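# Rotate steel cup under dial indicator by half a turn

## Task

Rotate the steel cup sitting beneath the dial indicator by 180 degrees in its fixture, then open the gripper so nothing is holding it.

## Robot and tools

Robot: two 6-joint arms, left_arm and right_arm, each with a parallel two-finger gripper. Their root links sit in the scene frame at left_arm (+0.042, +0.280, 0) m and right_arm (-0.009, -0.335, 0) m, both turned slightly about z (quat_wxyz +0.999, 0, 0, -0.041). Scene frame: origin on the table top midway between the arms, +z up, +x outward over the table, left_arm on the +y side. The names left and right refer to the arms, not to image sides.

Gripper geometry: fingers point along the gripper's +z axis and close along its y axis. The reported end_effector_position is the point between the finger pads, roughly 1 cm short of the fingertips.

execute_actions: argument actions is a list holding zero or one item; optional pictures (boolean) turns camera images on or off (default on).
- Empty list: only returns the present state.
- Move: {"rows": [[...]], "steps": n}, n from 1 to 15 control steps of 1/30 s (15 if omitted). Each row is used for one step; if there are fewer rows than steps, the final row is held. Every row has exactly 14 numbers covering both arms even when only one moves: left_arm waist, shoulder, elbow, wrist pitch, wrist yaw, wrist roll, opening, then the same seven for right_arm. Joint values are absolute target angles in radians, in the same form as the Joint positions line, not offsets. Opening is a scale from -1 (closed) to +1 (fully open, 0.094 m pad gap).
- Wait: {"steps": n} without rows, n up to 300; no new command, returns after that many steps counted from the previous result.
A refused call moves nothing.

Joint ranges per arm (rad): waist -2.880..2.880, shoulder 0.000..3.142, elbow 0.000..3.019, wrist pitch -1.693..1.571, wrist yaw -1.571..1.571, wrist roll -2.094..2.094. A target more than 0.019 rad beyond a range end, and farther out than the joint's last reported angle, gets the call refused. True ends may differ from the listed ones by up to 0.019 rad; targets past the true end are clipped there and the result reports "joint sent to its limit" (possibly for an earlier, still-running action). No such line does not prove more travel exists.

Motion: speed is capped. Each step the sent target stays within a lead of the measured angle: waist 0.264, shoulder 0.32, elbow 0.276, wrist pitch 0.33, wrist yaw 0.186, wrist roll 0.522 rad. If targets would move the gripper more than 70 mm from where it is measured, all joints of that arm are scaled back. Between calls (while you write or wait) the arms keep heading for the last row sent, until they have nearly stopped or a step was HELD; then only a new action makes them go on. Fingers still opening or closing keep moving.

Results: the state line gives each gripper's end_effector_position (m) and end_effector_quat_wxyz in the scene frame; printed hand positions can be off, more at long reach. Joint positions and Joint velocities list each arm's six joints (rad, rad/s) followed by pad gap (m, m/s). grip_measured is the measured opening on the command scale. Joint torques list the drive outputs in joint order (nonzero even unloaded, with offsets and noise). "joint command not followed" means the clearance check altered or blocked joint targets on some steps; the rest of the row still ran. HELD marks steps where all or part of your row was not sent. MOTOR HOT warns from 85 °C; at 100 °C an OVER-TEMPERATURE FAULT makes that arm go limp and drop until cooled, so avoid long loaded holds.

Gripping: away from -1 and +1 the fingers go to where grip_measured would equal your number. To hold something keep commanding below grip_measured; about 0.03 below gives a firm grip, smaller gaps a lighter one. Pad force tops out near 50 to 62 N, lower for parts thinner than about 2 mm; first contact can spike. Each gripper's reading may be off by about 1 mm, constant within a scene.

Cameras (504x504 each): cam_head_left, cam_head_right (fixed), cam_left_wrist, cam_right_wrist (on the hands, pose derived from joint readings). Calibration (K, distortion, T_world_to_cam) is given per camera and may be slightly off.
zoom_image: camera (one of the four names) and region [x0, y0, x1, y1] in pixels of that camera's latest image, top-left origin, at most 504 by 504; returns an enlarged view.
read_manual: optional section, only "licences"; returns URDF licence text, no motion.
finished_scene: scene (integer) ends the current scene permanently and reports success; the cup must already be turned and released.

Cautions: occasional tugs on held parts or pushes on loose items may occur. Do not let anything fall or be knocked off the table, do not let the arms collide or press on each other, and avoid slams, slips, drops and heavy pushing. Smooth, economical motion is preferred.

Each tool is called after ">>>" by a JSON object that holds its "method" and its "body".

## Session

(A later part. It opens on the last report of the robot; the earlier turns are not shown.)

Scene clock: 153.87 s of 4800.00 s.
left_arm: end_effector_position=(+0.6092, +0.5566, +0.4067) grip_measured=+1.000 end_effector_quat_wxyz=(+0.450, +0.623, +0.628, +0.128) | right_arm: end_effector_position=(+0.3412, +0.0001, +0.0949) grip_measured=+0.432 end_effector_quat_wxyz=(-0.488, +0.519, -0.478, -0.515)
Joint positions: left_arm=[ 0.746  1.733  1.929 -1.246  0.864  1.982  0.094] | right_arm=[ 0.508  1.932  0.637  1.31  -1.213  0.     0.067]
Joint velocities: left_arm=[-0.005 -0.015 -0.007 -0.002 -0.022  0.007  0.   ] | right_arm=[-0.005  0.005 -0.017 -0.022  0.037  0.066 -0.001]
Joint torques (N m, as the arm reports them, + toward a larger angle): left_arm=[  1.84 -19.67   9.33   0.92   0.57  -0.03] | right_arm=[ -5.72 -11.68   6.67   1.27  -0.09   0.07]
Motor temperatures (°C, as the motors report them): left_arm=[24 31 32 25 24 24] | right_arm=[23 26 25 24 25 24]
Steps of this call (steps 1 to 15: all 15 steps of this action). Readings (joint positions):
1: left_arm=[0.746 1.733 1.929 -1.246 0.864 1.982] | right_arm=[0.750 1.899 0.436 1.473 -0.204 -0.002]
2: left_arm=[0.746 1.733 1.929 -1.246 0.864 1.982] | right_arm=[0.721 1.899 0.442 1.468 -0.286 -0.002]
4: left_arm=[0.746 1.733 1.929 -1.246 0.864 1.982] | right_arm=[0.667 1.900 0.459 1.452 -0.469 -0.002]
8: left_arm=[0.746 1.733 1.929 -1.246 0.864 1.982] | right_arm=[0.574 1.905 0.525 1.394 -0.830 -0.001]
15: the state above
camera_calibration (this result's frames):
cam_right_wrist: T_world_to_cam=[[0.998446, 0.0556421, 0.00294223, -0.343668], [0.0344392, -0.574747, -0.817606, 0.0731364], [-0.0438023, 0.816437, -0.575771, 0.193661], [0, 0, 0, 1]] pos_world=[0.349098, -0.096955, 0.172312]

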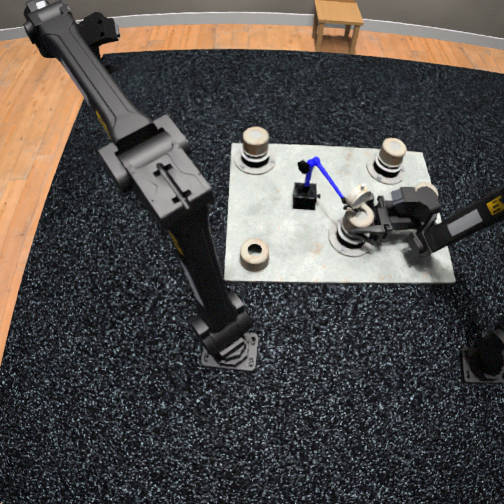

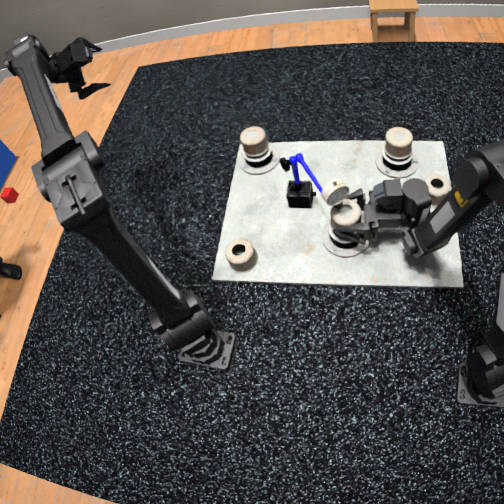

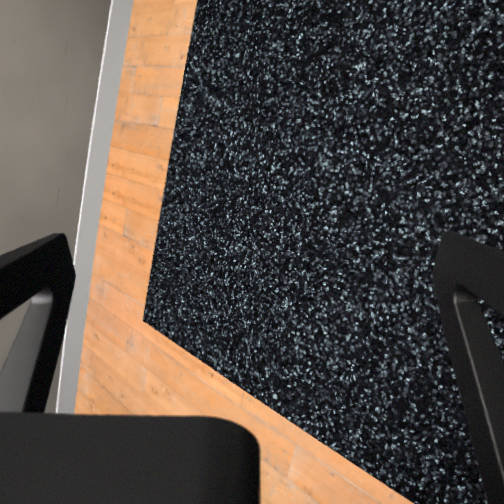

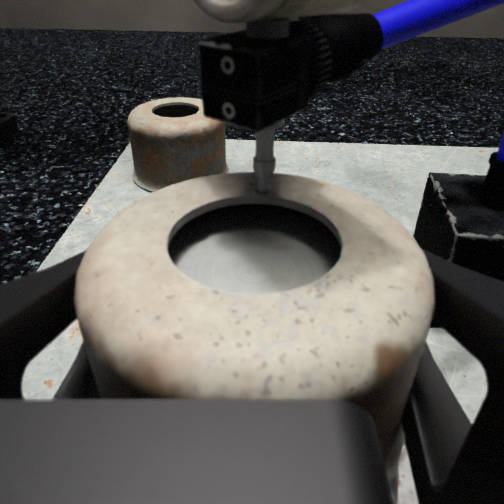

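>>> {"method": "execute_actions", "body": {"actions": [{"rows":[[0.746,1.733,1.929,-1.246,0.864,1.982,1,0.5,1.935,0.64,1.305,-1.21,0,1],[0.746,1.733,1.929,-1.246,0.864,1.982,1,0.5,1.935,0.64,1.305,-1.21,0,1],[0.746,1.733,1.929,-1.246,0.864,1.982,1,0.5,1.935,0.64,1.305,-1.21,0,1],[0.746,1.733,1.929,-1.246,0.864,1.982,1,0.5,1.935,0.64,1.305,-1.21,0,1],[0.746,1.733,1.929,-1.246,0.864,1.982,1,0.5,1.935,0.64,1.305,-1.21,0,1],[0.746,1.733,1.929,-1.246,0.864,1.982,1,0.5,1.935,0.64,1.305,-1.21,0,1],[0.746,1.733,1.929,-1.246,0.864,1.982,1,0.525,1.922,0.59,1.34,-1.05,0,1],[0.746,1.733,1.929,-1.246,0.864,1.982,1,0.525,1.922,0.59,1.34,-1.05,0,1],[0.746,1.733,1.929,-1.246,0.864,1.982,1,0.56,1.91,0.53,1.38,-0.887,0,1],[0.746,1.733,1.929,-1.246,0.864,1.982,1,0.56,1.91,0.53,1.38,-0.887,0,1],[0.746,1.733,1.929,-1.246,0.864,1.982,1,0.605,1.905,0.49,1.415,-0.71,0,1],[0.746,1.733,1.929,-1.246,0.864,1.982,1,0.605,1.905,0.49,1.415,-0.71,0,1],[0.746,1.733,1.929,-1.246,0.864,1.982,1,0.655,1.9,0.45,1.45,-0.526,0,1],[0.746,1.733,1.929,-1.246,0.864,1.982,1,0.655,1.9,0.45,1.45,-0.526,0,1],[0.746,1.733,1.929,-1.246,0.864,1.982,1,0.71,1.897,0.43,1.47,-0.33,0,1]]}], "pictures": false}}

>>> {"method": "execute_actions", "body": {"actions": [{"rows":[[0.746,1.733,1.929,-1.246,0.864,1.982,1,0.775,1.895,0.415,1.485,-0.133,0,1],[0.746,1.733,1.929,-1.246,0.864,1.982,1,0.775,1.895,0.415,1.485,-0.133,0,1],[0.746,1.733,1.929,-1.246,0.864,1.982,1,0.84,1.895,0.415,1.485,0.07,0,1],[0.746,1.733,1.929,-1.246,0.864,1.982,1,0.84,1.895,0.415,1.485,0.07,0,1],[0.746,1.733,1.929,-1.246,0.864,1.982,1,0.905,1.895,0.425,1.48,0.27,0,1],[0.746,1.733,1.929,-1.246,0.864,1.982,1,0.905,1.895,0.425,1.48,0.27,0,1],[0.746,1.733,1.929,-1.246,0.864,1.982,1,0.965,1.895,0.45,1.46,0.46,0,1],[0.746,1.733,1.929,-1.246,0.864,1.982,1,0.965,1.895,0.45,1.46,0.46,0,1],[0.746,1.733,1.929,-1.246,0.864,1.982,1,1.02,1.9,0.49,1.43,0.653,0,1],[0.746,1.733,1.929,-1.246,0.864,1.982,1,1.02,1.9,0.49,1.43,0.653,0,1],[0.746,1.733,1.929,-1.246,0.864,1.982,1,1.055,1.91,0.54,1.39,0.83,0,1],[0.746,1.733,1.929,-1.246,0.864,1.982,1,1.055,1.91,0.54,1.39,0.83,0,1],[0.746,1.733,1.929,-1.246,0.864,1.982,1,1.08,1.915,0.58,1.36,0.96,0,1]]}]}}

Scene clock: 180.37 s of 4800.00 s.
left_arm: end_effector_position=(+0.6092, +0.5566, +0.4067) grip_measured=+1.000 end_effector_quat_wxyz=(+0.450, +0.623, +0.628, +0.128) | right_arm: end_effector_position=(+0.3582, -0.0117, +0.0731) grip_measured=+1.000 end_effector_quat_wxyz=(+0.596, -0.352, +0.629, +0.354)
Joint positions: left_arm=[ 0.746  1.733  1.929 -1.246  0.864  1.982  0.094] | right_arm=[ 0.639  1.921  0.459  1.417 -0.489  0.006  0.094]
Joint velocities: left_arm=[-0.005 -0.015 -0.007 -0.002 -0.022  0.022  0.   ] | right_arm=[ 0.816 -0.005 -0.427  0.364  2.513  0.022  0.   ]
Joint torques (N m, as the arm reports them, + toward a larger angle): left_arm=[  1.83 -19.68   9.33   0.92   0.57  -0.02] | right_arm=[  0.89 -12.08   3.34   3.09  -0.48   0.  ]
Motor temperatures (°C, as the motors report them): left_arm=[24 31 33 25 24 24] | right_arm=[24 26 25 24 25 24]
Steps of this call (steps 1 to 15: the robot went on to your last target; steps 16 to 90: nothing new was sent; then 23.00 s passed at rest; steps 91 to 105: all 15 steps of this action). Readings (joint positions):
91: left_arm=[0.746 1.733 1.929 -1.246 0.864 1.982] | right_arm=[0.509 1.932 0.637 1.310 -1.213 0.000]
92: left_arm=[0.746 1.733 1.929 -1.246 0.864 1.982] | right_arm=[0.508 1.932 0.637 1.310 -1.213 0.000]
94: left_arm=[0.746 1.733 1.929 -1.246 0.864 1.982] | right_arm=[0.508 1.932 0.637 1.310 -1.213 0.000]
98: left_arm=[0.746 1.733 1.929 -1.246 0.864 1.982] | right_arm=[0.511 1.932 0.621 1.316 -1.089 0.002]
105: the state above

Scene clock: 180.87 s of 4800.00 s.
left_arm: end_effector_position=(+0.6092, +0.5566, +0.4067) grip_measured=+1.000 end_effector_quat_wxyz=(+0.450, +0.623, +0.628, +0.128) | right_arm: end_effector_position=(+0.3621, -0.0226, +0.0907) grip_measured=+1.000 end_effector_quat_wxyz=(+0.709, -0.013, +0.704, +0.023)
Joint positions: left_arm=[ 0.746  1.733  1.929 -1.246  0.864  1.982  0.094] | right_arm=[1.073 1.919 0.544 1.387 0.938 0.005 0.094]
Joint velocities: left_arm=[-0.005 -0.015  0.017 -0.012 -0.022  0.007  0.   ] | right_arm=[ 0.23  -0.005  0.52  -0.203  0.418  0.037  0.   ]
Joint torques (N m, as the arm reports them, + toward a larger angle): left_arm=[  1.81 -19.71   9.34   0.92   0.56  -0.02] | right_arm=[ -1.06 -11.17   4.83   1.36   0.24   0.01]
Motor temperatures (°C, as the motors report them): left_arm=[24 31 33 25 24 24] | right_arm=[24 26 25 24 25 24]
Steps of this call (steps 1 to 15: all 15 steps of this action). Readings (joint positions):
1: left_arm=[0.746 1.733 1.929 -1.246 0.864 1.982] | right_arm=[0.672 1.921 0.445 1.431 -0.383 0.006]
2: left_arm=[0.746 1.733 1.929 -1.246 0.864 1.982] | right_arm=[0.708 1.920 0.434 1.443 -0.280 0.006]
4: left_arm=[0.746 1.733 1.929 -1.246 0.864 1.982] | right_arm=[0.786 1.920 0.423 1.454 -0.073 0.006]
8: left_arm=[0.746 1.733 1.929 -1.246 0.864 1.982] | right_arm=[0.928 1.919 0.425 1.455 0.340 0.005]
15: the state above
camera_calibration (this result's frames):
cam_right_wrist: T_world_to_cam=[[0.0396276, -0.998895, -0.0252863, -0.0373427], [-0.574797, -0.00208851, -0.818294, 0.289504], [0.817336, 0.0469615, -0.574244, -0.118688], [0, 0, 0, 1]] pos_world=[0.264894, -0.031123, 0.1678]

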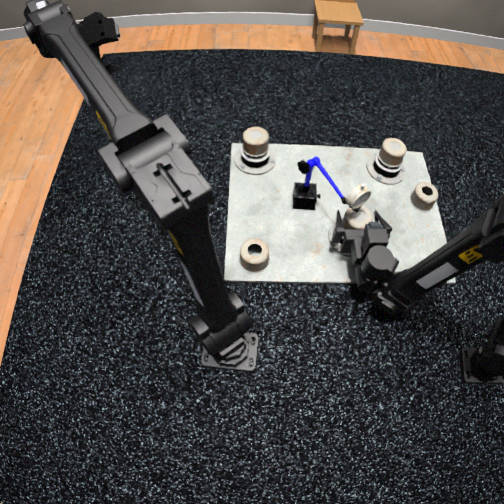

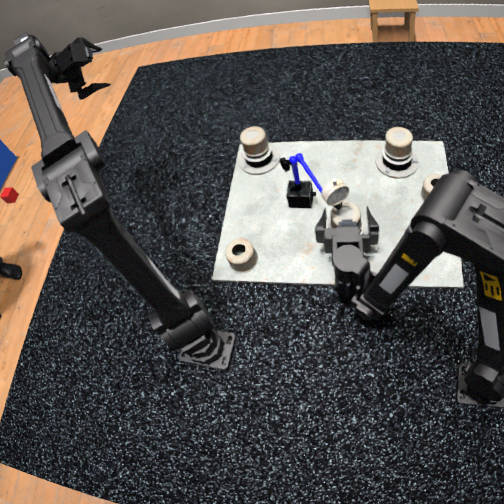

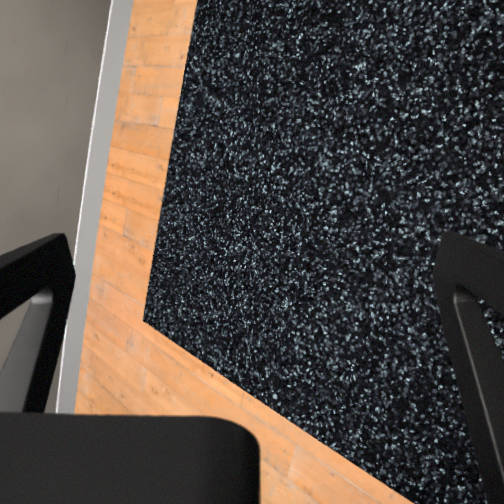

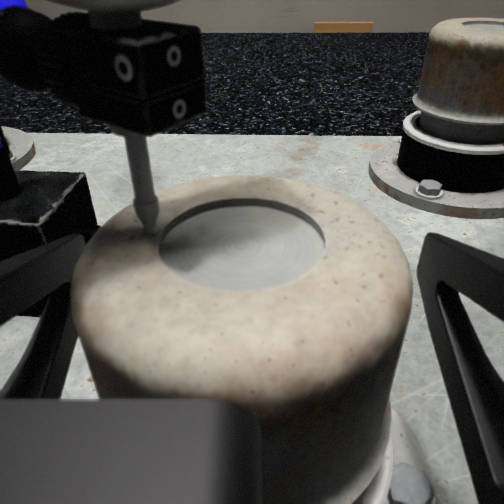

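>>> {"method": "execute_actions", "body": {"actions": [{"rows":[[0.746,1.733,1.929,-1.246,0.864,1.982,1,1.08,1.915,0.58,1.36,0.96,0,0.4],[0.746,1.733,1.929,-1.246,0.864,1.982,1,1.08,1.915,0.58,1.36,0.96,0,0.4],[0.746,1.733,1.929,-1.246,0.864,1.982,1,1.08,1.915,0.58,1.36,0.96,0,0.4],[0.746,1.733,1.929,-1.246,0.864,1.982,1,1.08,1.915,0.58,1.36,0.96,0,0.4],[0.746,1.733,1.929,-1.246,0.864,1.982,1,1.08,1.915,0.58,1.36,0.96,0,0.4],[0.746,1.733,1.929,-1.246,0.864,1.982,1,1.08,1.915,0.58,1.36,0.96,0,0.4],[0.746,1.733,1.929,-1.246,0.864,1.982,1,1.045,1.91,0.53,1.39,0.83,0,0.4],[0.746,1.733,1.929,-1.246,0.864,1.982,1,1.045,1.91,0.53,1.39,0.83,0,0.4],[0.746,1.733,1.929,-1.246,0.864,1.982,1,1.0,1.9,0.48,1.43,0.653,0,0.4],[0.746,1.733,1.929,-1.246,0.864,1.982,1,1.0,1.9,0.48,1.43,0.653,0,0.4],[0.746,1.733,1.929,-1.246,0.864,1.982,1,0.945,1.895,0.45,1.46,0.46,0,0.4],[0.746,1.733,1.929,-1.246,0.864,1.982,1,0.945,1.895,0.45,1.46,0.46,0,0.4],[0.746,1.733,1.929,-1.246,0.864,1.982,1,0.885,1.895,0.43,1.47,0.27,0,0.4],[0.746,1.733,1.929,-1.246,0.864,1.982,1,0.885,1.895,0.43,1.47,0.27,0,0.4],[0.746,1.733,1.929,-1.246,0.864,1.982,1,0.82,1.895,0.425,1.475,0.07,0,0.4]]}], "pictures": false}}

>>> {"method": "execute_actions", "body": {"actions": [{"rows":[[0.746,1.733,1.929,-1.246,0.864,1.982,1,0.755,1.895,0.43,1.475,-0.133,0,0.4],[0.746,1.733,1.929,-1.246,0.864,1.982,1,0.755,1.895,0.43,1.475,-0.133,0,0.4],[0.746,1.733,1.929,-1.246,0.864,1.982,1,0.69,1.897,0.445,1.465,-0.33,0,0.4],[0.746,1.733,1.929,-1.246,0.864,1.982,1,0.69,1.897,0.445,1.465,-0.33,0,0.4],[0.746,1.733,1.929,-1.246,0.864,1.982,1,0.635,1.9,0.47,1.45,-0.526,0,0.4],[0.746,1.733,1.929,-1.246,0.864,1.982,1,0.635,1.9,0.47,1.45,-0.526,0,0.4],[0.746,1.733,1.929,-1.246,0.864,1.982,1,0.585,1.905,0.51,1.415,-0.71,0,0.4],[0.746,1.733,1.929,-1.246,0.864,1.982,1,0.585,1.905,0.51,1.415,-0.71,0,0.4],[0.746,1.733,1.929,-1.246,0.864,1.982,1,0.54,1.91,0.55,1.38,-0.887,0,0.4],[0.746,1.733,1.929,-1.246,0.864,1.982,1,0.54,1.91,0.55,1.38,-0.887,0,0.4],[0.746,1.733,1.929,-1.246,0.864,1.982,1,0.5,1.925,0.61,1.335,-1.1,0,0.4]]}]}}

Scene clock: 202.40 s of 4800.00 s.
left_arm: end_effector_position=(+0.6092, +0.5566, +0.4067) grip_measured=+1.000 end_effector_quat_wxyz=(+0.450, +0.623, +0.628, +0.128) | right_arm: end_effector_position=(+0.3627, -0.0087, +0.0951) grip_measured=+0.425 end_effector_quat_wxyz=(+0.687, -0.188, +0.674, +0.198)
Joint positions: left_arm=[ 0.746  1.733  1.929 -1.246  0.864  1.982  0.094] | right_arm=[0.892 1.889 0.443 1.469 0.256 0.004 0.067]
Joint velocities: left_arm=[-0.005 -0.005  0.002 -0.002  0.081  0.022  0.   ] | right_arm=[-0.952 -0.044 -0.227  0.208 -2.733 -0.066 -0.002]
Joint torques (N m, as the arm reports them, + toward a larger angle): left_arm=[  1.82 -19.71   9.34   0.92   0.57  -0.02] | right_arm=[-1.62 -9.35  3.61  1.63  0.41 -0.01]
Motor temperatures (°C, as the motors report them): left_arm=[24 31 33 25 24 24] | right_arm=[23 26 25 24 25 24]
Steps of this call (steps 1 to 30: the robot went on to your last target; steps 31 to 90: nothing new was sent; then 18.03 s passed at rest; steps 91 to 105: all 15 steps of this action). Readings (joint positions):
91: left_arm=[0.746 1.733 1.929 -1.246 0.864 1.982] | right_arm=[1.080 1.919 0.572 1.375 0.956 0.005]
92: left_arm=[0.746 1.733 1.929 -1.246 0.864 1.982] | right_arm=[1.080 1.919 0.572 1.375 0.971 0.003]
94: left_arm=[0.746 1.733 1.929 -1.246 0.864 1.982] | right_arm=[1.075 1.919 0.570 1.375 0.974 -0.000]
98: left_arm=[0.746 1.733 1.929 -1.246 0.864 1.982] | right_arm=[1.058 1.911 0.545 1.387 0.883 -0.001]
105: the state above

Scene clock: 202.90 s of 4800.00 s.
left_arm: end_effector_position=(+0.6092, +0.5566, +0.4067) grip_measured=+1.000 end_effector_quat_wxyz=(+0.450, +0.623, +0.628, +0.128) | right_arm: end_effector_position=(+0.3428, +0.0016, +0.0970) grip_measured=+0.425 end_effector_quat_wxyz=(+0.514, -0.491, +0.503, +0.491)
Joint positions: left_arm=[ 0.746  1.733  1.929 -1.246  0.864  1.982  0.094] | right_arm=[ 0.528  1.917  0.597  1.343 -1.089  0.009  0.067]
Joint velocities: left_arm=[-0.015 -0.015  0.007  0.002 -0.037 -0.037  0.   ] | right_arm=[-0.005 -0.005  0.002 -0.037 -0.037 -0.037  0.   ]
Joint torques (N m, as the arm reports them, + toward a larger angle): left_arm=[  1.84 -19.66   9.34   0.93   0.57  -0.02] | right_arm=[ -2.68 -11.05   5.97   1.54  -0.41  -0.04]
Motor temperatures (°C, as the motors report them): left_arm=[24 31 33 25 24 24] | right_arm=[23 26 25 24 25 24]
Steps of this call (steps 1 to 15: all 15 steps of this action). Readings (joint positions):
1: left_arm=[0.746 1.733 1.929 -1.246 0.864 1.982] | right_arm=[0.857 1.889 0.438 1.473 0.149 0.005]
2: left_arm=[0.746 1.733 1.929 -1.246 0.864 1.982] | right_arm=[0.824 1.888 0.435 1.477 0.041 0.007]
4: left_arm=[0.746 1.733 1.929 -1.246 0.864 1.982] | right_arm=[0.757 1.888 0.436 1.477 -0.174 0.009]
8: left_arm=[0.746 1.733 1.929 -1.246 0.864 1.982] | right_arm=[0.636 1.891 0.479 1.435 -0.588 0.010]
15: the state above
camera_calibration (this result's frames):
cam_right_wrist: T_world_to_cam=[[0.998848, -0.047987, 0.000410831, -0.345085], [-0.0270754, -0.5706, -0.820782, 0.0970033], [0.0396213, 0.819825, -0.571242, 0.164721], [0, 0, 0, 1]] pos_world=[0.340787, -0.0962522, 0.173856]

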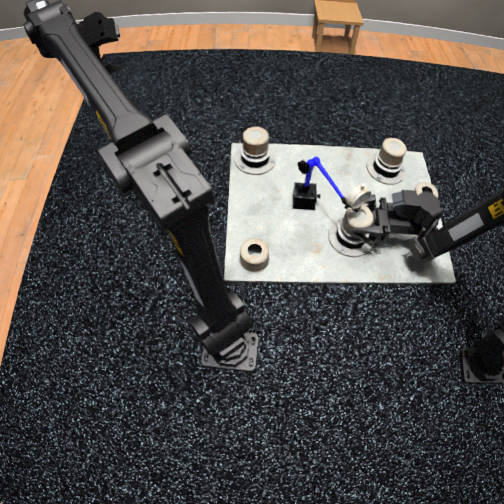

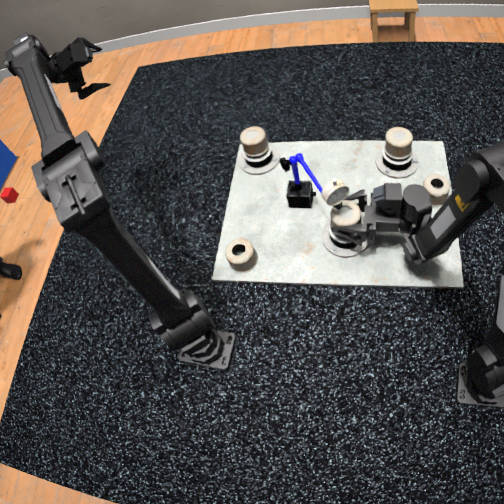

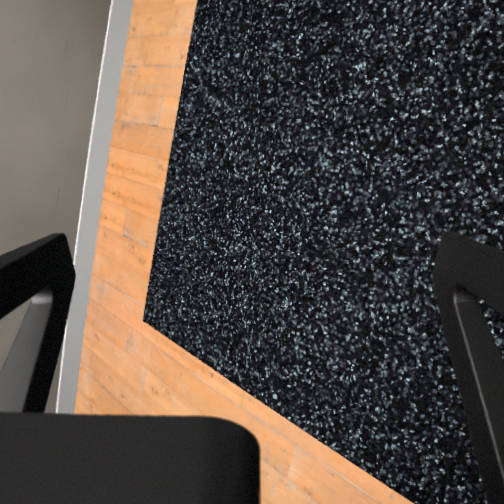

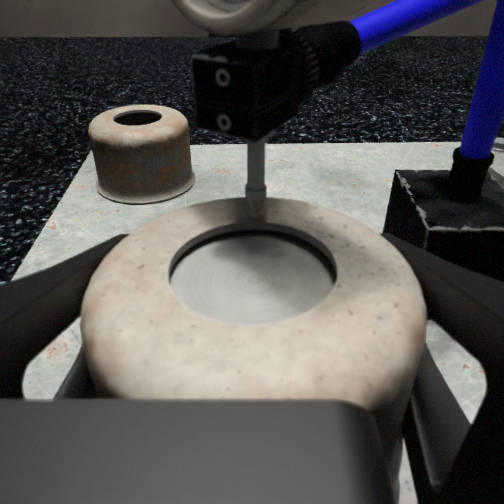

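>>> {"method": "execute_actions", "body": {"actions": [{"rows":[[0.746,1.733,1.929,-1.246,0.864,1.982,1,0.525,1.92,0.6,1.34,-1.09,0,1]]}], "pictures": false}}

>>> {"method": "finished_scene", "body": {"scene": 1}}

Scene clock: 209.07 s of 4800.00 s.
left_arm: end_effector_position=(+0.6092, +0.5566, +0.4067) grip_measured=+1.000 end_effector_quat_wxyz=(+0.450, +0.623, +0.628, +0.128) | right_arm: end_effector_position=(+0.3429, +0.0014, +0.0969) grip_measured=+1.000 end_effector_quat_wxyz=(+0.514, -0.491, +0.504, +0.491)
Joint positions: left_arm=[ 0.746  1.733  1.929 -1.246  0.864  1.982  0.094] | right_arm=[ 0.528  1.917  0.597  1.343 -1.089  0.009  0.094]
Joint velocities: left_arm=[ 0.005 -0.005 -0.007 -0.012 -0.022 -0.037  0.   ] | right_arm=[-0.015 -0.015 -0.017 -0.002  0.007  0.037  0.   ]
Joint torques (N m, as the arm reports them, + toward a larger angle): left_arm=[  1.8  -19.67   9.33   0.93   0.57  -0.02] | right_arm=[ -0.65 -11.57   5.08   1.6   -0.04  -0.02]
Motor temperatures (°C, as the motors report them): left_arm=[24 32 33 25 24 24] | right_arm=[23 26 25 24 25 24]
Steps of this call (steps 1 to 15: the robot went on to your last target; steps 16 to 90: nothing new was sent; then 2.67 s passed at rest; steps 91 to 105: all 15 steps of this action). Readings (joint positions):
91: left_arm=[0.746 1.733 1.929 -1.246 0.864 1.982] | right_arm=[0.528 1.917 0.597 1.343 -1.089 0.009]
92: left_arm=[0.746 1.733 1.929 -1.246 0.864 1.982] | right_arm=[0.528 1.917 0.597 1.343 -1.089 0.009]
94: left_arm=[0.746 1.733 1.929 -1.246 0.864 1.982] | right_arm=[0.528 1.917 0.597 1.343 -1.089 0.009]
98: left_arm=[0.746 1.733 1.929 -1.246 0.864 1.982] | right_arm=[0.528 1.917 0.597 1.343 -1.089 0.009]
105: the state above

The scene is finished: the task was done.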